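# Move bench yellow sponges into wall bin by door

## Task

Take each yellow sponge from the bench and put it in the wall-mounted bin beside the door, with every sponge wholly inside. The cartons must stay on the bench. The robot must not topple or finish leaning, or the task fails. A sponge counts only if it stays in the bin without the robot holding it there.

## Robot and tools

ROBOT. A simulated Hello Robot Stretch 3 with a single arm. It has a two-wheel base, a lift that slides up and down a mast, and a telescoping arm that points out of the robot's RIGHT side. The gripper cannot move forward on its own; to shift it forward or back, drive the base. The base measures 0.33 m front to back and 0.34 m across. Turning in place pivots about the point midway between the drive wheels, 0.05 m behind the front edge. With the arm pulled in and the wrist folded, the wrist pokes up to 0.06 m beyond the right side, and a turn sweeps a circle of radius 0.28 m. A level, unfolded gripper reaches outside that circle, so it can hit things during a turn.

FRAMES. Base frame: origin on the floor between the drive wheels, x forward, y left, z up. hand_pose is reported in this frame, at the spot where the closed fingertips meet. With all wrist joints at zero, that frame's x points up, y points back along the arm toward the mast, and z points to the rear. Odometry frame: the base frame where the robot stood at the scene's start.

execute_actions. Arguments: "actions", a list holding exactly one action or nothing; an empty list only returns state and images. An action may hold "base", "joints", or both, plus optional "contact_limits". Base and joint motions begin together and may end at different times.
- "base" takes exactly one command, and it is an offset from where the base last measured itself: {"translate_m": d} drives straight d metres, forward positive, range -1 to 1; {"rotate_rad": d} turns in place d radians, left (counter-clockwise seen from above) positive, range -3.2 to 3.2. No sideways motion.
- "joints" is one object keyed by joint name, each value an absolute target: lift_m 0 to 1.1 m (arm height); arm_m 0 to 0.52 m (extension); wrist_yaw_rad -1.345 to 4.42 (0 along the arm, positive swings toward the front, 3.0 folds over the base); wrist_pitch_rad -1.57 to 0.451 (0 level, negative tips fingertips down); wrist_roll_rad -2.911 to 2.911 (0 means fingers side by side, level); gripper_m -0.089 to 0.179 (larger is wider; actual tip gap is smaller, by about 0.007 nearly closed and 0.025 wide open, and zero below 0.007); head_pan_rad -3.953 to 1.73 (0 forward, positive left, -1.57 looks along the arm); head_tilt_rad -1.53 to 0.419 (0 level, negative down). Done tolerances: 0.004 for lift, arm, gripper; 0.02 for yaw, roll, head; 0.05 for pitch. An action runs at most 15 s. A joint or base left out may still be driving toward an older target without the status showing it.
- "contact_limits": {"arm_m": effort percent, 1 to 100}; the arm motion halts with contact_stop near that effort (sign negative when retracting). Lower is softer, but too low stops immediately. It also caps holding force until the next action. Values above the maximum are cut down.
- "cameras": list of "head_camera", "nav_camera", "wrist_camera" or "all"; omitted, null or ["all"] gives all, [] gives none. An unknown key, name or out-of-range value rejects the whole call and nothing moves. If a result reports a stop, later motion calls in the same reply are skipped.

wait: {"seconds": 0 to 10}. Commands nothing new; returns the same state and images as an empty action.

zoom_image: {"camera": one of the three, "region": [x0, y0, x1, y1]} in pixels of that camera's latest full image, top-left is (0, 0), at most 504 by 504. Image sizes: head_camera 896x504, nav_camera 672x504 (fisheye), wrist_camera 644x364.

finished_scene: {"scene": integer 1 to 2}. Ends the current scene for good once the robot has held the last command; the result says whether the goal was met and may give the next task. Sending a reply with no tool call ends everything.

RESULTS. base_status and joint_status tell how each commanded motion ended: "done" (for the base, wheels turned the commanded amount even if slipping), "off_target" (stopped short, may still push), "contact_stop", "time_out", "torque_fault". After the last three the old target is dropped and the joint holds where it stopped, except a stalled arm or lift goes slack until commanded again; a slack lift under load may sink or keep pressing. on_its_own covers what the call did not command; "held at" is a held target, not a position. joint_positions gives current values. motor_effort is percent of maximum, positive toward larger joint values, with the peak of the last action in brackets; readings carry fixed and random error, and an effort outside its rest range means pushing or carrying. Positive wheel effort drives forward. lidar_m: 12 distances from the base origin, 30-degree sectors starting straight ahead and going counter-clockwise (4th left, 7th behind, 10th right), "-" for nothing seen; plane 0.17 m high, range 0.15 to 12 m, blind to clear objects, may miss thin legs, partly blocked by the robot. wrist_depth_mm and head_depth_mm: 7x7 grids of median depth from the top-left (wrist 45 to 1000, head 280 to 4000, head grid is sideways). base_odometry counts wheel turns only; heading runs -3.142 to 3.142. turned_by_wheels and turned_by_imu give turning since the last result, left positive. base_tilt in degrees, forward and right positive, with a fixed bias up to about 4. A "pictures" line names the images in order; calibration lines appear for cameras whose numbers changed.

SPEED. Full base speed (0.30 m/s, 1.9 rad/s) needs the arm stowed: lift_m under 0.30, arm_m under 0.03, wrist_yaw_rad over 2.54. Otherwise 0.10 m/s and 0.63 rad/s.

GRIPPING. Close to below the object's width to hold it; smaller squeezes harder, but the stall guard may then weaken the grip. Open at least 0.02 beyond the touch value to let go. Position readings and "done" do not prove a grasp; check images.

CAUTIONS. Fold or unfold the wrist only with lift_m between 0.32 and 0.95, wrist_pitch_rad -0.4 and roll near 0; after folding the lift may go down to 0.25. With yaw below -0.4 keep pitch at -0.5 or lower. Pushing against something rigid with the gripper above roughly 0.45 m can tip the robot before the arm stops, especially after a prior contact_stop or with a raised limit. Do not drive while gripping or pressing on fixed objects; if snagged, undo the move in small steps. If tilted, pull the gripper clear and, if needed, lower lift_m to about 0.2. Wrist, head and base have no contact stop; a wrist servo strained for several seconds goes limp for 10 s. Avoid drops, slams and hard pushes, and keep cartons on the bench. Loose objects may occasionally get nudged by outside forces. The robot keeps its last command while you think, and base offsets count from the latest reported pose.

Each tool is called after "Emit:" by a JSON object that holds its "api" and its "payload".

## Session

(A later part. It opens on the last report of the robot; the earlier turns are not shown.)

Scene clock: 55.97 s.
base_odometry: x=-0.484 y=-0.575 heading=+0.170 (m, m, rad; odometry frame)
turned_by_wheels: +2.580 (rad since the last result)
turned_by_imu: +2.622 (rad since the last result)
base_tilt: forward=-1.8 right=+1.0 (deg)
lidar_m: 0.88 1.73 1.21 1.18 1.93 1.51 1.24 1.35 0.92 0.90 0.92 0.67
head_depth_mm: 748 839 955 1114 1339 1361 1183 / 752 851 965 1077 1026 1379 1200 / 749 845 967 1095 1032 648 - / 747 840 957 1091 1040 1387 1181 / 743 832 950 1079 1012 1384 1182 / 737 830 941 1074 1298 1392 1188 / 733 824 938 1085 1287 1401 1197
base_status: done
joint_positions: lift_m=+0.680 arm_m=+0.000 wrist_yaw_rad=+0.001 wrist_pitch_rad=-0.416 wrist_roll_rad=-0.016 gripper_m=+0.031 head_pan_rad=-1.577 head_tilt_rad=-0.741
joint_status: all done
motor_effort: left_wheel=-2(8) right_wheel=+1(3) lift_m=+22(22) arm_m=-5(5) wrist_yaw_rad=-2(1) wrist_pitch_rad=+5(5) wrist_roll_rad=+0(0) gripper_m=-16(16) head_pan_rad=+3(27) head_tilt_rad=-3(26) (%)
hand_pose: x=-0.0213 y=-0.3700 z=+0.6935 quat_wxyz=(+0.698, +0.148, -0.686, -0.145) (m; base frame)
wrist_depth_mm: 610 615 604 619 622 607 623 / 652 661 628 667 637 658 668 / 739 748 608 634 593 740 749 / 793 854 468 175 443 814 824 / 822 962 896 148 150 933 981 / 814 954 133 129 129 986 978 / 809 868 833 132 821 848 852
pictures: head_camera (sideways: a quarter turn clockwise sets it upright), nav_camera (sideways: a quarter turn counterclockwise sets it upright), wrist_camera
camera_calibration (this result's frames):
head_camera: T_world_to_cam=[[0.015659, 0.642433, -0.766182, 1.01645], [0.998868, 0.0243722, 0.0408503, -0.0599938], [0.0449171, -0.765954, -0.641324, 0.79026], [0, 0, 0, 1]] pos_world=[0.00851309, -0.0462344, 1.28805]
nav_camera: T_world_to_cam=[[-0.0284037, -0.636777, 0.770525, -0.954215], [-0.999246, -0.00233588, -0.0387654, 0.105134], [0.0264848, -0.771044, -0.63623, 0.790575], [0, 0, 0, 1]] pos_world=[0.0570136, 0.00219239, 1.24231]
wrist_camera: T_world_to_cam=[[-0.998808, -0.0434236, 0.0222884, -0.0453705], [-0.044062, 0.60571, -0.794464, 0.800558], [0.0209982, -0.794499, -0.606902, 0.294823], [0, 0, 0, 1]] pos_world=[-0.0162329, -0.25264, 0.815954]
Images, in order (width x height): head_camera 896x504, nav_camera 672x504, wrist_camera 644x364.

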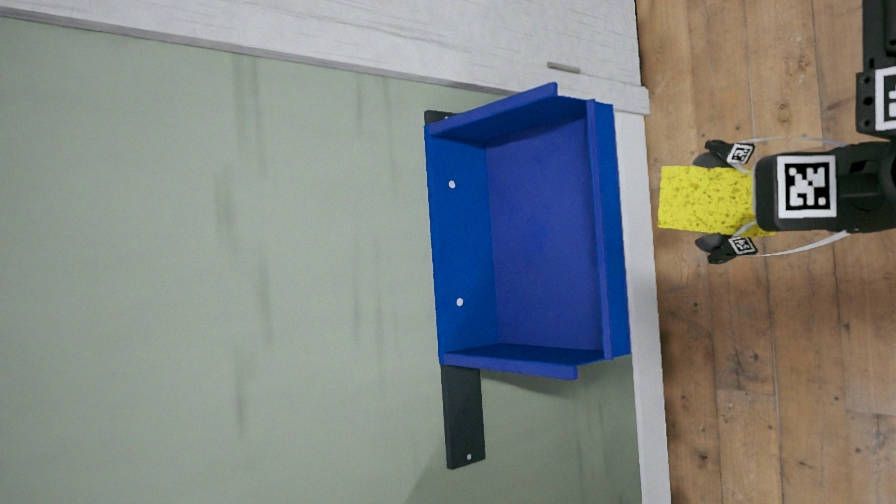

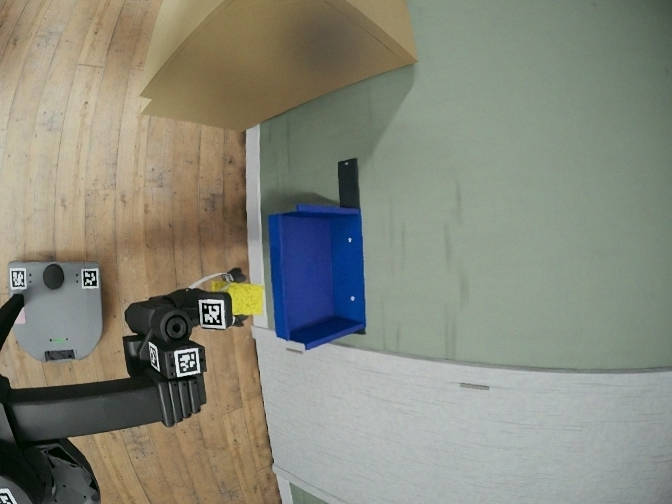

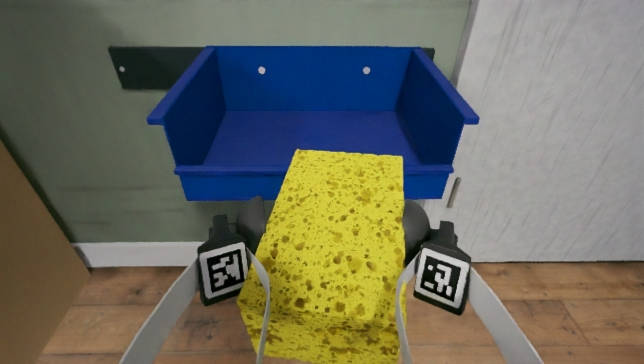

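Emit:
{"api": "execute_actions", "payload": {"actions": [{"base":{"translate_m":-0.06},"joints":{"lift_m":0.61,"arm_m":0.39}}], "cameras": ["head_camera","wrist_camera"]}}

Scene clock: 61.50 s.
base_odometry: x=-0.543 y=-0.585 heading=+0.170 (m, m, rad; odometry frame)
turned_by_wheels: +0.000 (rad since the last result)
turned_by_imu: -0.001 (rad since the last result)
base_tilt: forward=-1.8 right=+1.0 (deg)
lidar_m: 0.89 1.73 1.19 1.20 1.89 1.45 1.18 1.36 0.92 0.90 0.92 0.73
head_depth_mm: 735 823 958 1123 1352 1364 1201 / 756 851 956 1105 1340 1337 1173 / 757 848 967 1074 942 1371 1185 / 751 842 965 1089 1035 1382 1182 / 745 838 956 1089 1040 1389 1184 / 743 831 947 1073 1048 1387 1193 / 740 829 945 1082 1294 1411 1185
base_status: done
joint_positions: lift_m=+0.610 arm_m=+0.390 wrist_yaw_rad=+0.001 wrist_pitch_rad=-0.416 wrist_roll_rad=-0.016 gripper_m=+0.031 head_pan_rad=-1.577 head_tilt_rad=-0.741
joint_status: all done
motor_effort: left_wheel=-2(7) right_wheel=+1(2) lift_m=+22(23) arm_m=+3(2) wrist_yaw_rad=-1(2) wrist_pitch_rad=+5(5) wrist_roll_rad=+1(0) gripper_m=-15(15) head_pan_rad=+4(3) head_tilt_rad=-3(3) (%)
hand_pose: x=-0.0213 y=-0.7592 z=+0.6233 quat_wxyz=(+0.698, +0.148, -0.686, -0.145) (m; base frame)
wrist_depth_mm: 248 246 249 252 254 256 233 / 269 272 274 274 276 278 250 / 280 284 286 289 283 294 281 / 315 316 317 176 231 211 321 / 316 323 323 148 150 170 376 / 278 279 133 129 129 156 411 / 244 246 239 131 236 180 123
pictures: head_camera (sideways: a quarter turn clockwise sets it upright), wrist_camera
camera_calibration (this result's frames):
head_camera: T_world_to_cam=[[0.0156404, 0.642447, -0.76617, 1.01643], [0.998867, 0.0244005, 0.0408509, -0.0599945], [0.0449395, -0.765941, -0.641338, 0.790278], [0, 0, 0, 1]] pos_world=[0.00851444, -0.046234, 1.28805]
wrist_camera: T_world_to_cam=[[-0.998808, -0.0434301, 0.0222649, -0.0606985], [-0.044059, 0.606154, -0.794126, 0.980701], [0.0209931, -0.794161, -0.607345, -0.0563971], [0, 0, 0, 1]] pos_world=[-0.0162336, -0.641881, 0.745899]
Images, in order (width x height): head_camera 896x504, wrist_camera 644x364.

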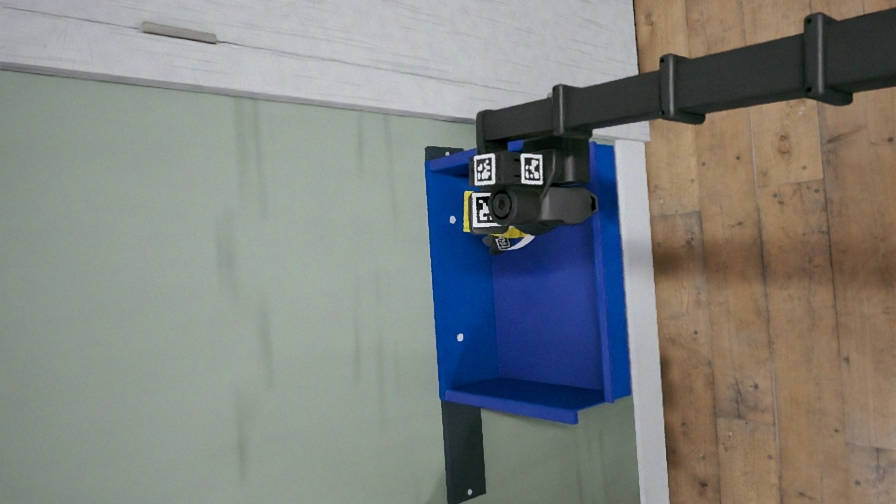

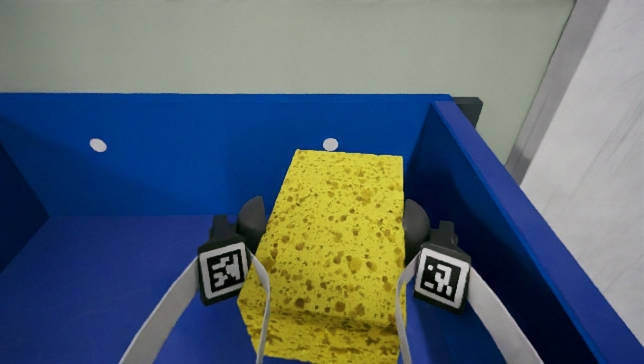

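Emit:
{"api": "execute_actions", "payload": {"actions": [{"base":{"translate_m":0.03},"joints":{"lift_m":0.53}}], "cameras": ["wrist_camera"]}}

Emit:
{"api": "execute_actions", "payload": {"actions": [{"joints":{"gripper_m":0.105}}], "cameras": ["wrist_camera"]}}

Emit:
{"api": "execute_actions", "payload": {"actions": [{"joints":{"lift_m":0.6}}], "cameras": ["wrist_camera"]}}

Scene clock: 64.17 s.
base_odometry: x=-0.514 y=-0.580 heading=+0.170 (m, m, rad; odometry frame)
turned_by_wheels: +0.000 (rad since the last result)
turned_by_imu: +0.000 (rad since the last result)
base_tilt: forward=-1.8 right=+1.0 (deg)
lidar_m: 0.88 1.73 1.20 1.19 1.92 1.48 1.21 1.35 0.92 0.90 0.92 0.70
head_depth_mm: 745 824 959 1116 1345 1362 1189 / 758 850 973 1083 1276 1394 1177 / 752 850 966 1089 - 1383 1178 / 746 839 962 1088 1036 1379 1186 / 744 837 951 1083 1043 1383 1187 / 740 830 944 1074 1206 1393 1195 / 735 824 939 1082 1290 1400 1192
base_status: done
joint_positions: lift_m=+0.530 arm_m=+0.390 wrist_yaw_rad=+0.001 wrist_pitch_rad=-0.416 wrist_roll_rad=-0.016 gripper_m=+0.031 head_pan_rad=-1.577 head_tilt_rad=-0.741
joint_status: all done
motor_effort: left_wheel=-2(3) right_wheel=+1(4) lift_m=+22(23) arm_m=+3(4) wrist_yaw_rad=-1(2) wrist_pitch_rad=+6(6) wrist_roll_rad=+0(0) gripper_m=-15(16) head_pan_rad=+3(3) head_tilt_rad=-3(3) (%)
hand_pose: x=-0.0213 y=-0.7592 z=+0.5433 quat_wxyz=(+0.698, +0.148, -0.686, -0.145) (m; base frame)
wrist_depth_mm: 231 231 232 234 236 218 163 / 253 254 254 258 257 220 148 / 281 280 282 284 290 221 148 / 259 258 259 176 245 219 149 / 215 216 216 148 149 204 148 / 185 186 133 128 129 189 149 / 162 163 159 131 160 165 149
pictures: wrist_camera
camera_calibration (this result's frames):
wrist_camera: T_world_to_cam=[[-0.998808, -0.0434298, 0.0222649, -0.0589174], [-0.0440588, 0.606154, -0.794126, 0.917175], [0.0209928, -0.794161, -0.607345, -0.104986], [0, 0, 0, 1]] pos_world=[-0.0162336, -0.641883, 0.665901]
Images, in order (width x height): wrist_camera 644x364.

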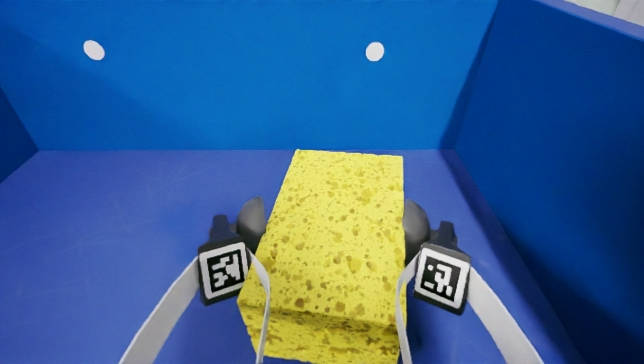

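Scene clock: 65.40 s.
base_odometry: x=-0.514 y=-0.580 heading=+0.170 (m, m, rad; odometry frame)
turned_by_wheels: +0.000 (rad since the last result)
turned_by_imu: +0.000 (rad since the last result)
base_tilt: forward=-1.8 right=+0.9 (deg)
lidar_m: 0.88 1.73 1.20 1.19 1.90 1.48 1.21 1.35 0.92 0.90 0.92 0.70
head_depth_mm: 746 829 959 1120 1339 1362 1194 / 754 851 971 1083 1269 1398 1171 / 754 846 970 1094 - 1374 1175 / 748 842 960 1090 1040 1381 1180 / 747 838 955 1083 1043 1391 1190 / 741 831 947 1073 1202 1394 1193 / 736 826 935 1083 1293 1399 1200
base_status: not commanded
joint_positions: lift_m=+0.530 arm_m=+0.390 wrist_yaw_rad=+0.001 wrist_pitch_rad=-0.416 wrist_roll_rad=-0.016 gripper_m=+0.105 head_pan_rad=-1.577 head_tilt_rad=-0.741
joint_status: all done
motor_effort: left_wheel=-3(2) right_wheel=+1(1) lift_m=+22(22) arm_m=+3(3) wrist_yaw_rad=-2(2) wrist_pitch_rad=+6(6) wrist_roll_rad=+0(0) gripper_m=+0(79) head_pan_rad=+3(4) head_tilt_rad=-3(2) (%)
hand_pose: x=-0.0213 y=-0.7592 z=+0.5433 quat_wxyz=(+0.698, +0.148, -0.686, -0.145) (m; base frame)
wrist_depth_mm: 231 230 232 233 235 220 163 / 252 254 254 257 259 219 148 / 279 281 280 283 287 220 148 / 260 257 260 188 252 220 148 / 215 215 219 156 167 205 148 / 186 185 177 134 143 183 149 / 162 163 159 137 156 164 146
pictures: wrist_camera
camera_calibration (this result's frames):
wrist_camera: T_world_to_cam=[[-0.998808, -0.0434289, 0.0222651, -0.058917], [-0.0440584, 0.606154, -0.794126, 0.917175], [0.020992, -0.794161, -0.607345, -0.104986], [0, 0, 0, 1]] pos_world=[-0.0162337, -0.641883, 0.665901]
Images, in order (width x height): wrist_camera 644x364.

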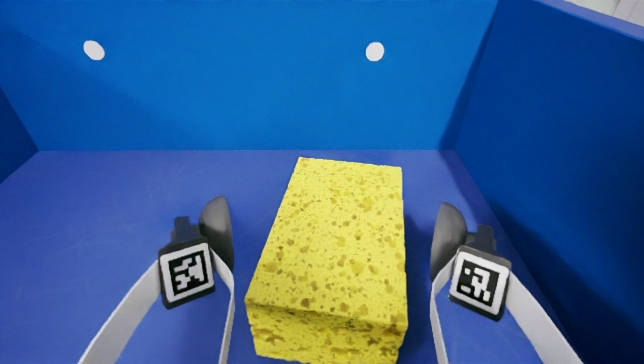

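Scene clock: 66.87 s.
base_odometry: x=-0.514 y=-0.580 heading=+0.170 (m, m, rad; odometry frame)
turned_by_wheels: +0.000 (rad since the last result)
turned_by_imu: +0.000 (rad since the last result)
base_tilt: forward=-1.8 right=+1.0 (deg)
lidar_m: 0.89 1.73 1.20 1.19 1.91 1.48 1.21 1.35 0.92 0.90 0.92 0.70
head_depth_mm: 748 828 957 1120 1337 1362 1205 / 756 855 970 1096 1276 1350 1175 / 753 849 967 1084 1090 1374 1174 / 747 840 960 1095 1036 1388 1181 / 745 836 950 1077 1036 1378 1187 / 738 832 945 1070 1205 1393 1190 / 738 825 937 1083 1301 1396 1198
base_status: not commanded
joint_positions: lift_m=+0.600 arm_m=+0.390 wrist_yaw_rad=+0.001 wrist_pitch_rad=-0.416 wrist_roll_rad=-0.016 gripper_m=+0.105 head_pan_rad=-1.577 head_tilt_rad=-0.741
joint_status: all done
motor_effort: left_wheel=-2(2) right_wheel=+1(1) lift_m=+36(37) arm_m=+3(3) wrist_yaw_rad=-1(1) wrist_pitch_rad=+5(5) wrist_roll_rad=+0(0) gripper_m=+1(0) head_pan_rad=+4(3) head_tilt_rad=-3(3) (%)
hand_pose: x=-0.0213 y=-0.7592 z=+0.6128 quat_wxyz=(+0.698, +0.148, -0.686, -0.145) (m; base frame)
wrist_depth_mm: 246 246 247 247 251 253 248 / 262 262 267 267 271 273 263 / 280 281 283 284 284 240 280 / 301 313 315 318 323 221 294 / 298 312 320 311 315 206 156 / 266 269 263 216 262 193 149 / 231 235 234 188 236 224 146
pictures: wrist_camera
camera_calibration (this result's frames):
wrist_camera: T_world_to_cam=[[-0.998808, -0.0434289, 0.0222649, -0.0604631], [-0.0440583, 0.606154, -0.794126, 0.972319], [0.020992, -0.794161, -0.607345, -0.0628136], [0, 0, 0, 1]] pos_world=[-0.0162337, -0.641885, 0.735341]
Images, in order (width x height): wrist_camera 644x364.

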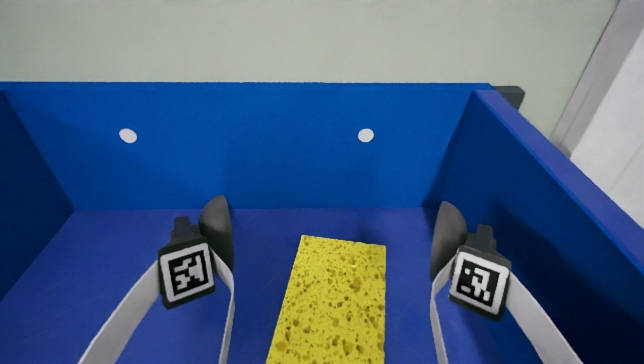

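Emit:
{"api": "execute_actions", "payload": {"actions": [{"joints":{"arm_m":0.0,"head_pan_rad":0,"head_tilt_rad":-0.5}}], "cameras": []}}

Emit:
{"api": "execute_actions", "payload": {"actions": [{"base":{"rotate_rad":1.62},"joints":{"wrist_yaw_rad":3.0,"lift_m":0.33,"gripper_m":0.03}}], "cameras": []}}

Emit:
{"api": "execute_actions", "payload": {"actions": [{"joints":{"lift_m":0.28}}], "cameras": ["nav_camera"]}}

Emit:
{"api": "execute_actions", "payload": {"actions": [{"base":{"translate_m":1.0}}], "cameras": ["nav_camera"]}}

Scene clock: 73.20 s.
base_odometry: x=-0.514 y=-0.580 heading=+0.170 (m, m, rad; odometry frame)
turned_by_wheels: +0.000 (rad since the last result)
turned_by_imu: +0.000 (rad since the last result)
base_tilt: forward=-1.8 right=+0.9 (deg)
lidar_m: 0.88 1.73 1.20 1.18 1.91 1.48 1.21 1.35 0.92 0.90 0.92 0.70
head_depth_mm: 2285 2341 1480 879 787 861 947 / 2770 2985 1496 1106 1156 1207 1239 / 2759 2977 1970 2041 1951 1656 1332 / 2740 2981 3247 3039 2145 1649 1342 / 2736 2970 3235 3106 2144 1665 1340 / 2736 2956 3215 3068 2183 1663 1353 / 2684 2937 3169 3123 2178 1672 1361
base_status: not commanded
joint_positions: lift_m=+0.600 arm_m=+0.000 wrist_yaw_rad=+0.001 wrist_pitch_rad=-0.416 wrist_roll_rad=-0.016 gripper_m=+0.105 head_pan_rad=-0.007 head_tilt_rad=-0.508
joint_status: all done
motor_effort: left_wheel=-2(2) right_wheel=+1(1) lift_m=+36(36) arm_m=-6(11) wrist_yaw_rad=-1(1) wrist_pitch_rad=+6(6) wrist_roll_rad=+1(0) gripper_m=+0(0) head_pan_rad=+3(42) head_tilt_rad=+3(18) (%)
hand_pose: x=-0.0213 y=-0.3700 z=+0.6128 quat_wxyz=(+0.698, +0.148, -0.686, -0.145) (m; base frame)
wrist_depth_mm: 609 523 586 598 592 611 606 / 668 479 622 583 553 667 663 / 728 711 412 421 430 738 736 / 827 845 868 844 833 838 878 / 873 963 941 946 935 935 960 / 803 862 861 871 882 907 858 / 743 751 767 756 755 760 756
pictures: none
No camera images: the call's "cameras" was empty. Leave "cameras" out to get every camera's image.

Scene clock: 76.77 s.
base_odometry: x=-0.514 y=-0.580 heading=+1.790 (m, m, rad; odometry frame)
turned_by_wheels: +1.620 (rad since the last result)
turned_by_imu: +1.646 (rad since the last result)
base_tilt: forward=-1.8 right=+0.9 (deg)
lidar_m: 1.19 1.90 1.21 1.24 1.27 0.91 0.90 0.91 0.70 1.08 1.63 1.19
head_depth_mm: 2441 2584 1452 2158 1662 1482 1326 / 2483 2653 1485 2163 1800 1519 1331 / 2459 2655 2891 3051 2139 1649 1335 / 2463 2646 2904 3075 2134 1659 1340 / 2484 2621 2872 3058 2156 1647 1355 / 2461 2695 2910 3077 2172 1671 1358 / 2451 2676 2895 3005 2188 1681 1354
base_status: done
joint_positions: lift_m=+0.330 arm_m=+0.000 wrist_yaw_rad=+2.997 wrist_pitch_rad=-0.416 wrist_roll_rad=-0.016 gripper_m=+0.030 head_pan_rad=-0.007 head_tilt_rad=-0.507
joint_status: all done
motor_effort: left_wheel=-2(8) right_wheel=+1(3) lift_m=+22(33) arm_m=-5(5) wrist_yaw_rad=+4(5) wrist_pitch_rad=+6(6) wrist_roll_rad=+0(0) gripper_m=+0(78) head_pan_rad=+3(4) head_tilt_rad=+3(3) (%)
hand_pose: x=+0.0111 y=+0.0770 z=+0.3433 quat_wxyz=(+0.195, +0.695, +0.098, +0.685) (m; base frame)
wrist_depth_mm: - - - - - - - / - - - - - - - / 936 926 946 987 967 957 993 / 748 752 754 760 776 767 777 / 627 623 - 631 660 638 655 / 539 546 - 562 538 552 545 / 479 - - - 475 477 479
pictures: none
No camera images: the call's "cameras" was empty. Leave "cameras" out to get every camera's image.

Scene clock: 78.07 s.
base_odometry: x=-0.514 y=-0.580 heading=+1.790 (m, m, rad; odometry frame)
turned_by_wheels: +0.000 (rad since the last result)
turned_by_imu: +0.000 (rad since the last result)
base_tilt: forward=-1.8 right=+1.0 (deg)
lidar_m: 1.19 1.91 1.21 1.25 1.27 0.92 0.90 0.91 0.70 1.08 1.63 1.19
head_depth_mm: 2461 2611 1451 2127 1655 1473 1332 / 2467 2576 1471 2190 1789 1525 1331 / 2480 2660 2875 3022 2128 1649 1334 / 2461 2654 2892 3056 2135 1660 1342 / 2448 2685 2898 3047 2179 1666 1352 / 2434 2655 2904 3068 2175 1663 1347 / 2448 2677 2953 3038 2158 1670 1348
base_status: not commanded
joint_positions: lift_m=+0.280 arm_m=+0.000 wrist_yaw_rad=+2.997 wrist_pitch_rad=-0.416 wrist_roll_rad=-0.016 gripper_m=+0.030 head_pan_rad=-0.007 head_tilt_rad=-0.507
joint_status: all done
motor_effort: left_wheel=-2(3) right_wheel=+1(1) lift_m=+22(22) arm_m=-5(5) wrist_yaw_rad=+3(4) wrist_pitch_rad=+6(6) wrist_roll_rad=+0(0) gripper_m=+0(0) head_pan_rad=+3(3) head_tilt_rad=+3(3) (%)
hand_pose: x=+0.0110 y=+0.0770 z=+0.2933 quat_wxyz=(+0.195, +0.695, +0.098, +0.685) (m; base frame)
wrist_depth_mm: - - - - - - - / - - - - - - - / 831 836 869 859 856 855 873 / 666 687 680 673 682 691 699 / 563 566 - 572 586 574 570 / 494 513 - - 477 492 485 / - - - - 429 422 424
pictures: nav_camera (sideways: a quarter turn counterclockwise sets it upright)
camera_calibration (this result's frames):
nav_camera: T_world_to_cam=[[0.441123, -0.0275972, 0.897022, -1.12202], [0.0102005, -0.999308, -0.0357603, 0.0950757], [0.897389, 0.0249248, -0.440536, 0.530655], [0, 0, 0, 1]] pos_world=[0.0177745, 0.0508189, 1.24365]
Images, in order (width x height): nav_camera 672x504.

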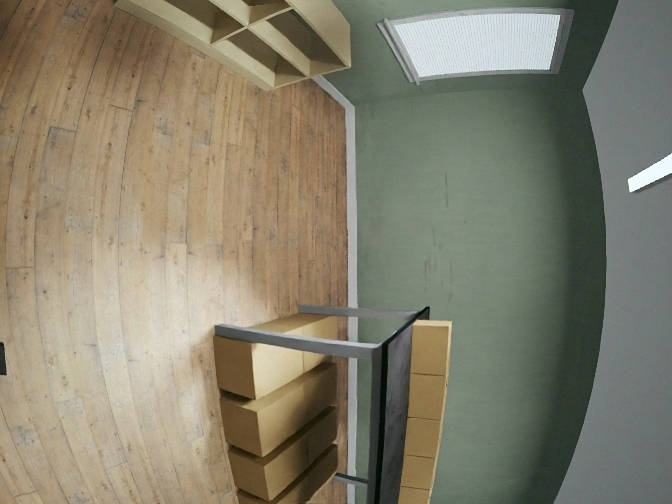

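Scene clock: 83.17 s.
base_odometry: x=-0.731 y=+0.397 heading=+1.790 (m, m, rad; odometry frame)
turned_by_wheels: +0.000 (rad since the last result)
turned_by_imu: +0.001 (rad since the last result)
base_tilt: forward=-1.8 right=+0.9 (deg)
lidar_m: 1.86 1.92 1.27 1.16 1.62 1.96 1.89 1.43 1.81 0.54 0.32 0.48
head_depth_mm: 1567 1686 1829 983 1871 1293 1135 / 1570 1693 1841 2036 2119 1590 1326 / 1584 1705 1844 2030 2142 1650 1335 / 1565 1705 1840 2032 2145 1658 1352 / 1574 1696 1849 2010 2154 1658 1343 / 1564 1695 1852 2030 2145 1671 1347 / 1566 1713 1857 2034 2148 1681 1361
base_status: done
joint_positions: lift_m=+0.280 arm_m=+0.000 wrist_yaw_rad=+2.998 wrist_pitch_rad=-0.416 wrist_roll_rad=-0.016 gripper_m=+0.030 head_pan_rad=-0.007 head_tilt_rad=-0.506
joint_status: not commanded
motor_effort: left_wheel=-2(8) right_wheel=+1(4) lift_m=+22(23) arm_m=-5(5) wrist_yaw_rad=+3(3) wrist_pitch_rad=+5(6) wrist_roll_rad=+0(1) gripper_m=+0(1) head_pan_rad=+3(3) head_tilt_rad=+3(3) (%)
hand_pose: x=+0.0109 y=+0.0770 z=+0.2933 quat_wxyz=(+0.195, +0.695, +0.098, +0.685) (m; base frame)
wrist_depth_mm: - - - - - - - / - - - - - - - / 831 832 856 845 854 856 858 / 683 677 675 683 681 693 717 / 558 574 - 568 583 575 583 / 483 513 - - 477 493 489 / - - - - 428 424 425
pictures: nav_camera (sideways: a quarter turn counterclockwise sets it upright)
camera_calibration (this result's frames):
nav_camera: T_world_to_cam=[[0.440324, -0.0275753, 0.897416, -1.12253], [0.0102694, -0.999308, -0.035745, 0.0950554], [0.89778, 0.0249552, -0.439736, 0.529611], [0, 0, 0, 1]] pos_world=[0.0178246, 0.050819, 1.24366]
Images, in order (width x height): nav_camera 672x504.

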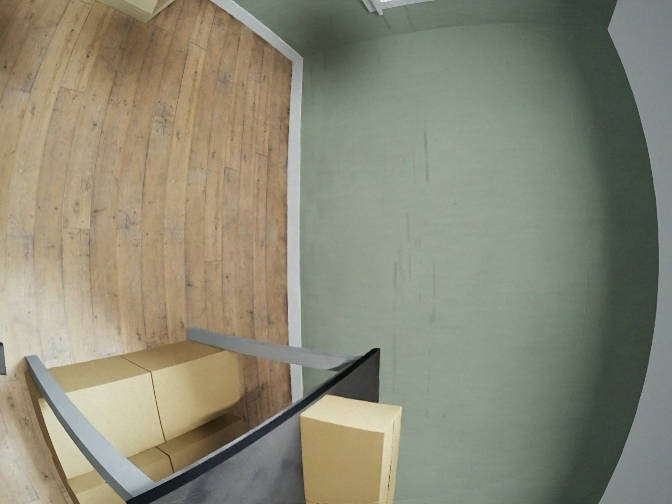

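Emit:
{"api": "execute_actions", "payload": {"actions": [{"base":{"rotate_rad":0.15},"joints":{"head_pan_rad":-1.5,"head_tilt_rad":-0.4}}], "cameras": []}}

Emit:
{"api": "execute_actions", "payload": {"actions": [{"base":{"translate_m":1.0}}], "cameras": ["nav_camera","head_camera"]}}

Scene clock: 85.33 s.
base_odometry: x=-0.731 y=+0.397 heading=+1.940 (m, m, rad; odometry frame)
turned_by_wheels: +0.150 (rad since the last result)
turned_by_imu: +0.152 (rad since the last result)
base_tilt: forward=-1.8 right=+1.0 (deg)
lidar_m: 1.85 1.97 1.26 1.16 1.42 1.90 1.62 1.43 2.15 0.37 0.33 0.57
head_depth_mm: 2686 2862 3022 3144 2423 1819 1437 / 2732 2864 3054 3282 2440 1809 1435 / 2746 2951 3091 1228 1793 1518 1326 / 2854 3002 3189 1145 736 591 1111 / 2898 3161 1631 1151 742 547 432 / 3028 3249 3299 1072 748 549 432 / 3010 3176 3121 912 748 550 434
base_status: done
joint_positions: lift_m=+0.280 arm_m=+0.000 wrist_yaw_rad=+2.998 wrist_pitch_rad=-0.416 wrist_roll_rad=-0.016 gripper_m=+0.030 head_pan_rad=-1.493 head_tilt_rad=-0.409
joint_status: all done
motor_effort: left_wheel=-3(11) right_wheel=+1(5) lift_m=+23(22) arm_m=-5(5) wrist_yaw_rad=+2(2) wrist_pitch_rad=+5(6) wrist_roll_rad=+0(0) gripper_m=+0(0) head_pan_rad=-4(41) head_tilt_rad=+4(13) (%)
hand_pose: x=+0.0109 y=+0.0770 z=+0.2933 quat_wxyz=(+0.195, +0.695, +0.098, +0.685) (m; base frame)
wrist_depth_mm: - - - - - - - / - - - - - - - / 840 844 847 840 873 872 854 / 666 682 681 690 696 675 696 / 557 561 - 563 581 566 568 / 484 511 - - 483 491 492 / - - - - 424 424 432
pictures: none
No camera images: the call's "cameras" was empty. Leave "cameras" out to get every camera's image.

Scene clock: 90.43 s.
base_odometry: x=-1.091 y=+1.329 heading=+1.940 (m, m, rad; odometry frame)
turned_by_wheels: +0.000 (rad since the last result)
turned_by_imu: +0.001 (rad since the last result)
base_tilt: forward=-1.9 right=+1.0 (deg)
lidar_m: 0.86 0.94 1.44 1.13 1.10 1.94 2.40 0.61 0.49 0.43 1.09 0.87
head_depth_mm: 2749 2922 3073 1108 723 536 490 / 2897 3035 3288 1324 728 540 500 / 2883 3091 3328 3493 2475 1825 1440 / 2979 3094 3340 3305 2513 1847 1450 / 2283 2345 2435 2478 2384 1841 1455 / 1762 1810 1861 1902 1941 1798 1451 / 1426 1469 1497 1536 1552 1592 1463
base_status: done
joint_positions: lift_m=+0.280 arm_m=+0.000 wrist_yaw_rad=+2.998 wrist_pitch_rad=-0.416 wrist_roll_rad=-0.016 gripper_m=+0.030 head_pan_rad=-1.493 head_tilt_rad=-0.409
joint_status: not commanded
motor_effort: left_wheel=-2(8) right_wheel=+1(4) lift_m=+22(22) arm_m=-5(5) wrist_yaw_rad=+2(3) wrist_pitch_rad=+6(5) wrist_roll_rad=+0(0) gripper_m=+0(0) head_pan_rad=-4(4) head_tilt_rad=+4(4) (%)
hand_pose: x=+0.0108 y=+0.0770 z=+0.2933 quat_wxyz=(+0.195, +0.695, +0.098, +0.685) (m; base frame)
wrist_depth_mm: - - - - - - - / - - - - - - - / 821 832 853 850 888 884 867 / 671 681 682 674 677 687 706 / 558 559 - 571 602 566 586 / 484 508 - - 478 494 491 / - - - - 424 425 430
pictures: head_camera (sideways: a quarter turn clockwise sets it upright), nav_camera (sideways: a quarter turn counterclockwise sets it upright)
camera_calibration (this result's frames):
head_camera: T_world_to_cam=[[-0.0161205, 0.35728, -0.933858, 1.23531], [0.992392, 0.119733, 0.028677, -0.0441212], [0.122059, -0.926291, -0.356492, 0.419186], [0, 0, 0, 1]] pos_world=[0.0125336, -0.0477791, 1.3043]
nav_camera: T_world_to_cam=[[0.00285958, -0.351605, 0.936144, -1.1704], [-0.994577, -0.0983295, -0.0338934, 0.0987788], [0.103968, -0.93097, -0.349979, 0.41765], [0, 0, 0, 1]] pos_world=[0.0581678, -0.0129839, 1.24518]
Images, in order (width x height): head_camera 896x504, nav_camera 672x504.

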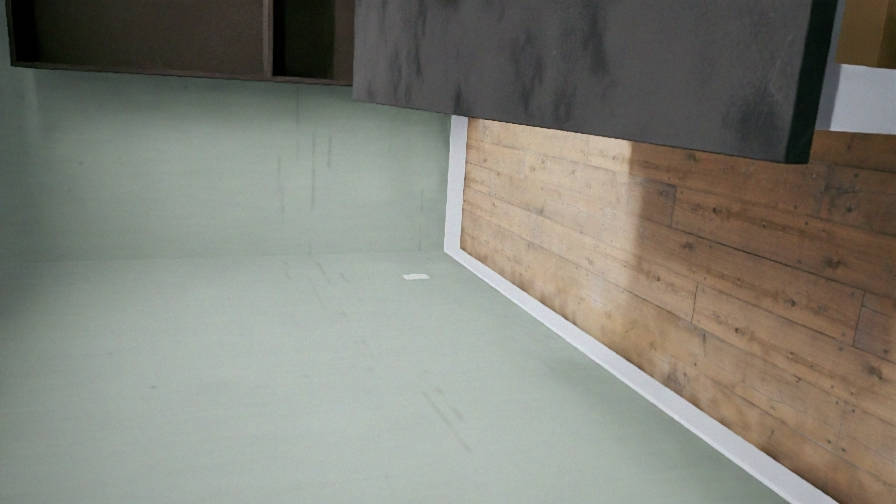

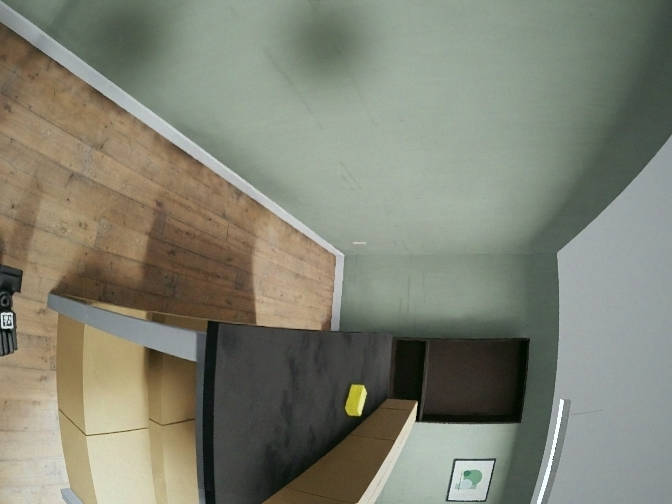

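Emit:
{"api": "execute_actions", "payload": {"actions": [{"base":{"translate_m":0.5}}], "cameras": []}}

Emit:
{"api": "execute_actions", "payload": {"actions": [{"base":{"rotate_rad":-1.75},"joints":{"head_pan_rad":-0.6,"head_tilt_rad":-0.5}}], "cameras": ["nav_camera","head_camera"]}}

Scene clock: 96.33 s.
base_odometry: x=-1.272 y=+1.796 heading=+1.939 (m, m, rad; odometry frame)
turned_by_wheels: +0.000 (rad since the last result)
turned_by_imu: +0.000 (rad since the last result)
base_tilt: forward=-1.8 right=+1.0 (deg)
lidar_m: 0.37 0.40 0.62 1.36 1.32 1.80 1.38 0.68 0.77 0.94 0.46 0.37
head_depth_mm: 2845 3070 3242 3375 2451 1818 1420 / 2936 3197 3310 3471 2480 1816 1442 / 2191 2347 2554 2773 2350 1842 1451 / 1305 1366 1432 1498 1578 1654 1412 / 937 967 1003 1032 1065 1106 1147 / 726 745 766 785 809 827 846 / 594 605 621 633 645 659 671
base_status: done
joint_positions: lift_m=+0.280 arm_m=+0.000 wrist_yaw_rad=+2.998 wrist_pitch_rad=-0.416 wrist_roll_rad=-0.016 gripper_m=+0.030 head_pan_rad=-1.493 head_tilt_rad=-0.409
joint_status: not commanded
motor_effort: left_wheel=-3(8) right_wheel=+1(4) lift_m=+22(22) arm_m=-5(5) wrist_yaw_rad=+2(2) wrist_pitch_rad=+6(6) wrist_roll_rad=+0(0) gripper_m=-1(1) head_pan_rad=-4(4) head_tilt_rad=+4(4) (%)
hand_pose: x=+0.0108 y=+0.0770 z=+0.2933 quat_wxyz=(+0.195, +0.695, +0.098, +0.685) (m; base frame)
wrist_depth_mm: - - - - - 773 489 / - - - - - 749 487 / 838 836 845 862 830 708 487 / 666 677 679 675 689 651 491 / 568 565 - 559 594 578 462 / 486 514 - - 480 485 456 / - - - - 431 424 422
pictures: none
No camera images: the call's "cameras" was empty. Leave "cameras" out to get every camera's image.

Scene clock: 98.70 s.
base_odometry: x=-1.271 y=+1.796 heading=+0.190 (m, m, rad; odometry frame)
turned_by_wheels: -1.750 (rad since the last result)
turned_by_imu: -1.770 (rad since the last result)
base_tilt: forward=-1.8 right=+0.9 (deg)
lidar_m: 1.56 0.55 0.39 0.37 0.38 0.50 1.27 1.38 1.32 3.35 0.81 0.68
head_depth_mm: 3545 3683 999 922 1709 1351 1309 / 3932 - 1103 899 1601 1273 1219 / 3918 - 1225 910 799 900 1030 / 3604 3952 1389 969 1744 1368 1222 / 3420 3616 1578 1134 1725 1426 1359 / 3150 3288 1656 3001 1819 1636 1370 / 2940 3184 1891 2862 2032 1703 1377
base_status: done
joint_positions: lift_m=+0.280 arm_m=+0.000 wrist_yaw_rad=+2.998 wrist_pitch_rad=-0.416 wrist_roll_rad=-0.016 gripper_m=+0.030 head_pan_rad=-0.607 head_tilt_rad=-0.494
joint_status: all done
motor_effort: left_wheel=+2(11) right_wheel=-2(5) lift_m=+22(22) arm_m=-6(5) wrist_yaw_rad=+2(2) wrist_pitch_rad=+6(6) wrist_roll_rad=+0(0) gripper_m=+0(0) head_pan_rad=+4(41) head_tilt_rad=-2(11) (%)
hand_pose: x=+0.0108 y=+0.0770 z=+0.2933 quat_wxyz=(+0.195, +0.695, +0.098, +0.685) (m; base frame)
wrist_depth_mm: 355 - 379 390 403 421 444 / 388 398 417 431 445 465 479 / 425 443 461 477 502 529 542 / 474 480 518 531 547 570 606 / 512 528 - 566 591 572 575 / 486 515 - - 478 481 495 / - - - - 425 426 425
pictures: head_camera (sideways: a quarter turn clockwise sets it upright), nav_camera (sideways: a quarter turn counterclockwise sets it upright)
camera_calibration (this result's frames):
head_camera: T_world_to_cam=[[-0.35138, 0.258322, -0.89989, 1.19303], [0.537221, 0.842828, 0.0321728, -0.0458923], [0.766763, -0.472135, -0.434929, 0.517326], [0, 0, 0, 1]] pos_world=[0.0471941, -0.0252581, 1.30007]
nav_camera: T_world_to_cam=[[0.338777, -0.265127, 0.902739, -1.12885], [-0.55548, -0.83077, -0.0355317, 0.0982293], [0.759389, -0.489417, -0.428719, 0.516119], [0, 0, 0, 1]] pos_world=[0.0450584, 0.0349137, 1.24382]
Images, in order (width x height): head_camera 896x504, nav_camera 672x504.

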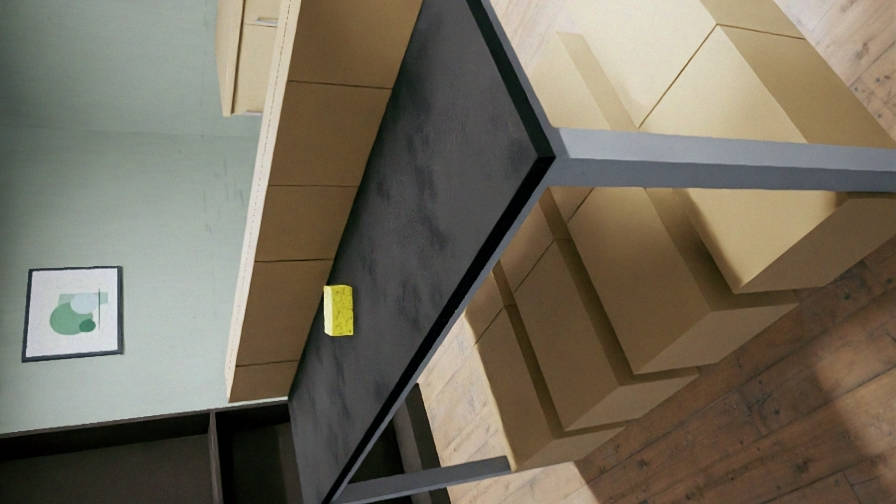

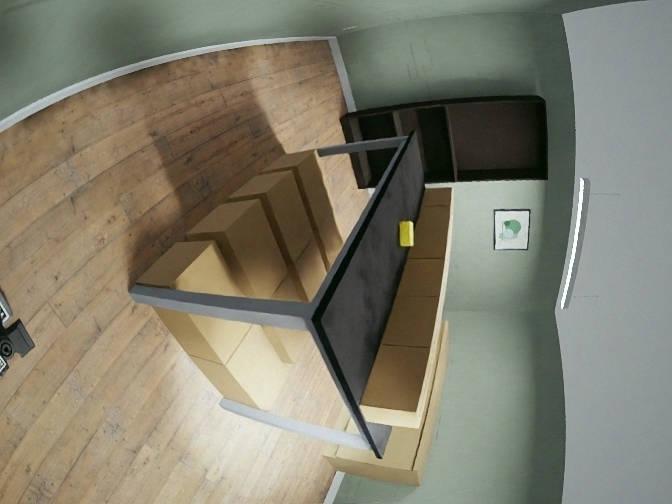

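Emit:
{"api": "execute_actions", "payload": {"actions": [{"base":{"translate_m":0.85}}], "cameras": []}}

Emit:
{"api": "execute_actions", "payload": {"actions": [{"base":{"translate_m":0.5},"joints":{"lift_m":0.945,"head_pan_rad":-1.65,"head_tilt_rad":-0.65}}], "cameras": ["head_camera"]}}

Scene clock: 104.43 s.
base_odometry: x=-0.437 y=+1.956 heading=+0.190 (m, m, rad; odometry frame)
turned_by_wheels: +0.000 (rad since the last result)
turned_by_imu: +0.001 (rad since the last result)
base_tilt: forward=-1.8 right=+0.9 (deg)
lidar_m: 1.81 0.59 0.42 0.40 0.41 0.55 1.38 2.00 0.45 0.43 0.44 0.60
head_depth_mm: 3399 3769 962 891 631 1230 1106 / 3093 3472 1067 902 660 1307 1063 / 2879 3151 1201 908 1503 1364 1068 / 2723 2902 1335 916 2107 1328 1164 / 2491 2664 2625 1053 2089 1379 1330 / 2313 2487 2607 1259 2115 1697 1380 / 2194 2341 2457 2616 2201 1688 1370
base_status: done
joint_positions: lift_m=+0.280 arm_m=+0.000 wrist_yaw_rad=+2.998 wrist_pitch_rad=-0.416 wrist_roll_rad=-0.016 gripper_m=+0.030 head_pan_rad=-0.607 head_tilt_rad=-0.495
joint_status: not commanded
motor_effort: left_wheel=+2(10) right_wheel=-1(3) lift_m=+23(22) arm_m=-5(5) wrist_yaw_rad=+2(3) wrist_pitch_rad=+6(5) wrist_roll_rad=+0(1) gripper_m=+0(0) head_pan_rad=+3(3) head_tilt_rad=-1(2) (%)
hand_pose: x=+0.0108 y=+0.0770 z=+0.2933 quat_wxyz=(+0.195, +0.695, +0.098, +0.685) (m; base frame)
wrist_depth_mm: 384 - 409 418 439 453 470 / 423 428 452 461 483 502 520 / 456 470 495 515 527 555 589 / 503 520 541 556 590 616 637 / 536 553 - 565 593 577 567 / 484 506 - - 486 498 485 / - - - - 433 428 432
pictures: none
No camera images: the call's "cameras" was empty. Leave "cameras" out to get every camera's image.

Scene clock: 111.30 s.
base_odometry: x=+0.054 y=+2.050 heading=+0.190 (m, m, rad; odometry frame)
turned_by_wheels: +0.000 (rad since the last result)
turned_by_imu: +0.000 (rad since the last result)
base_tilt: forward=-1.8 right=+0.9 (deg)
lidar_m: 1.78 0.62 0.44 0.42 0.43 0.57 1.45 0.65 0.44 0.41 0.42 0.56
head_depth_mm: 2986 3094 813 673 566 - - / 2925 3122 811 677 549 - - / 2921 2568 798 655 542 - - / 2873 2492 795 688 544 - - / 2826 2509 786 692 531 - - / 2861 2498 776 697 534 1250 - / 2824 2508 772 699 536 1145 984
base_status: done
joint_positions: lift_m=+0.945 arm_m=+0.000 wrist_yaw_rad=+2.998 wrist_pitch_rad=-0.416 wrist_roll_rad=-0.016 gripper_m=+0.030 head_pan_rad=-1.643 head_tilt_rad=-0.642
joint_status: all done
motor_effort: left_wheel=+1(10) right_wheel=-1(3) lift_m=+36(38) arm_m=-5(5) wrist_yaw_rad=+2(3) wrist_pitch_rad=+5(5) wrist_roll_rad=+0(0) gripper_m=+0(0) head_pan_rad=-4(42) head_tilt_rad=-2(15) (%)
hand_pose: x=+0.0108 y=+0.0770 z=+0.9578 quat_wxyz=(+0.195, +0.695, +0.098, +0.685) (m; base frame)
wrist_depth_mm: 396 - 429 441 451 468 495 / 430 446 465 485 504 524 543 / 476 495 524 535 558 582 608 / 529 559 582 592 624 662 703 / 588 612 - 684 716 774 842 / 678 713 - 822 867 888 956 / 773 824 894 947 - - -
pictures: head_camera (sideways: a quarter turn clockwise sets it upright)
camera_calibration (this result's frames):
head_camera: T_world_to_cam=[[0.0523374, 0.561504, -0.825817, 1.09396], [0.998579, -0.0377102, 0.037646, -0.0558253], [-0.0100033, -0.826614, -0.56268, 0.688286], [0, 0, 0, 1]] pos_world=[0.00537586, -0.0474235, 1.2928]
Images, in order (width x height): head_camera 896x504.

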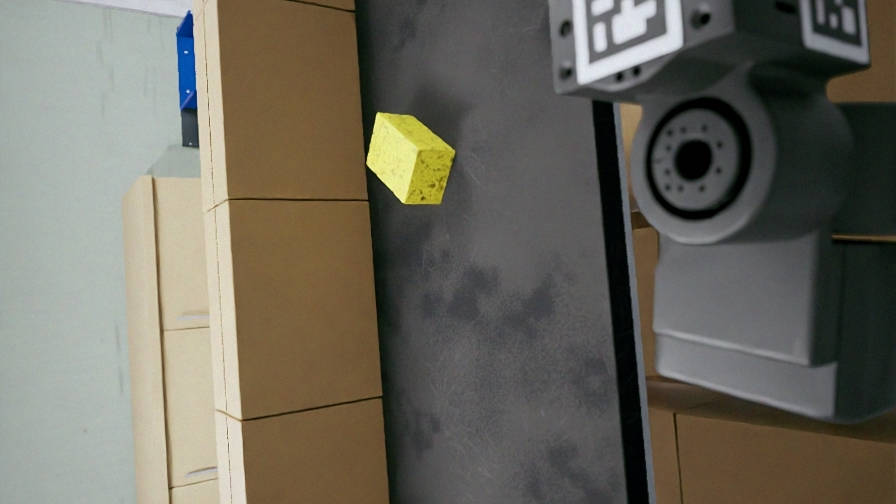

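Emit:
{"api": "execute_actions", "payload": {"actions": [{"base":{"translate_m":0.017},"joints":{"wrist_yaw_rad":0.0}}], "cameras": []}}

Emit:
{"api": "execute_actions", "payload": {"actions": [{"joints":{"wrist_yaw_rad":-0.5,"wrist_pitch_rad":-0.52,"lift_m":1.03,"gripper_m":0.15,"arm_m":0.3}}], "cameras": ["head_camera","wrist_camera"]}}

Scene clock: 115.73 s.
base_odometry: x=+0.071 y=+2.053 heading=+0.190 (m, m, rad; odometry frame)
turned_by_wheels: +0.000 (rad since the last result)
turned_by_imu: +0.000 (rad since the last result)
base_tilt: forward=-1.8 right=+1.0 (deg)
lidar_m: 1.76 0.62 0.44 0.42 0.43 0.58 1.46 0.60 0.44 0.41 0.42 0.56
head_depth_mm: 2945 3131 808 671 564 - - / 2967 3152 805 665 550 - - / 2911 2540 800 663 563 - - / 2889 2491 796 688 566 - 967 / 2819 2478 786 692 530 1164 979 / 2839 2489 776 698 535 1238 1057 / 2779 2469 772 702 535 1142 991
base_status: done
joint_positions: lift_m=+0.945 arm_m=+0.000 wrist_yaw_rad=+0.003 wrist_pitch_rad=-0.416 wrist_roll_rad=-0.016 gripper_m=+0.030 head_pan_rad=-1.643 head_tilt_rad=-0.642
joint_status: all done
motor_effort: left_wheel=+2(7) right_wheel=-2(2) lift_m=+36(36) arm_m=-5(5) wrist_yaw_rad=-4(4) wrist_pitch_rad=+5(6) wrist_roll_rad=+0(0) gripper_m=-1(0) head_pan_rad=-4(3) head_tilt_rad=-2(3) (%)
hand_pose: x=-0.0209 y=-0.3699 z=+0.9578 quat_wxyz=(+0.698, +0.148, -0.686, -0.144) (m; base frame)
wrist_depth_mm: 515 515 512 507 509 511 506 / 432 428 441 445 370 422 453 / 327 332 331 333 334 334 341 / 262 263 265 267 267 268 269 / 224 222 221 221 230 223 223 / - 917 898 955 957 943 956 / - 841 869 844 821 857 852
pictures: none
No camera images: the call's "cameras" was empty. Leave "cameras" out to get every camera's image.

Scene clock: 119.17 s.
base_odometry: x=+0.071 y=+2.053 heading=+0.190 (m, m, rad; odometry frame)
turned_by_wheels: +0.000 (rad since the last result)
turned_by_imu: +0.000 (rad since the last result)
base_tilt: forward=-1.8 right=+0.9 (deg)
lidar_m: 1.76 0.62 0.44 0.42 0.43 0.58 1.45 0.60 0.44 0.41 0.42 0.56
head_depth_mm: 2947 - 822 672 557 1144 964 / 2883 760 801 669 540 1155 964 / 2858 - - 662 542 1266 1072 / 2893 2575 - 688 546 1168 974 / 2893 2489 785 691 530 1173 981 / 2873 2549 780 693 534 1244 1060 / 2793 2491 768 700 536 1146 986
base_status: not commanded
joint_positions: lift_m=+1.030 arm_m=+0.300 wrist_yaw_rad=-0.498 wrist_pitch_rad=-0.531 wrist_roll_rad=-0.016 gripper_m=+0.150 head_pan_rad=-1.643 head_tilt_rad=-0.642
joint_status: all done
motor_effort: left_wheel=+2(2) right_wheel=-1(2) lift_m=+36(39) arm_m=+4(0) wrist_yaw_rad=-3(5) wrist_pitch_rad=+4(6) wrist_roll_rad=+0(0) gripper_m=+0(83) head_pan_rad=-4(4) head_tilt_rad=-3(3) (%)
hand_pose: x=-0.1213 y=-0.6278 z=+1.0178 quat_wxyz=(+0.621, +0.015, -0.702, -0.348) (m; base frame)
wrist_depth_mm: 199 216 246 282 330 392 479 / 215 238 272 316 375 448 504 / 234 260 300 360 396 396 403 / 257 289 325 335 339 340 339 / 278 296 291 240 291 300 295 / 252 - 256 208 254 250 257 / 229 230 228 212 229 229 230
pictures: head_camera (sideways: a quarter turn clockwise sets it upright), wrist_camera
camera_calibration (this result's frames):
head_camera: T_world_to_cam=[[0.052481, 0.561608, -0.825737, 1.09386], [0.99857, -0.0379557, 0.0376508, -0.0558316], [-0.0101964, -0.826532, -0.562797, 0.68844], [0, 0, 0, 1]] pos_world=[0.00536455, -0.047422, 1.29279]
wrist_camera: T_world_to_cam=[[-0.898779, 0.438063, 0.0172333, 0.155948], [0.293228, 0.629912, -0.719186, 1.18945], [-0.325904, -0.641336, -0.694604, 0.432306], [0, 0, 0, 1]] pos_world=[-0.0677259, -0.540308, 1.15303]
Images, in order (width x height): head_camera 896x504, wrist_camera 644x364.

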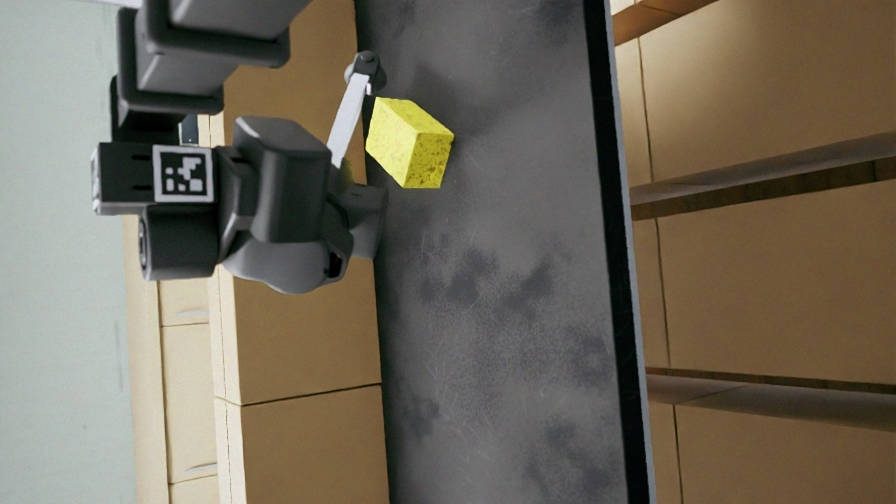

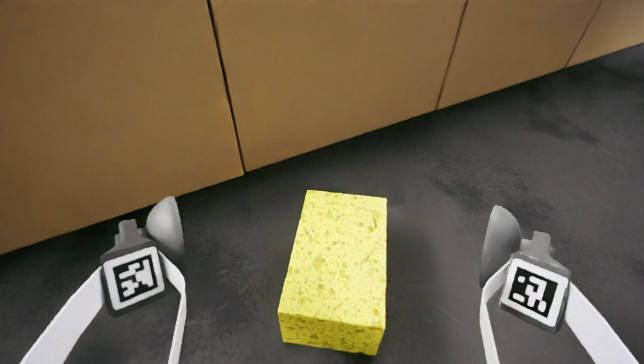

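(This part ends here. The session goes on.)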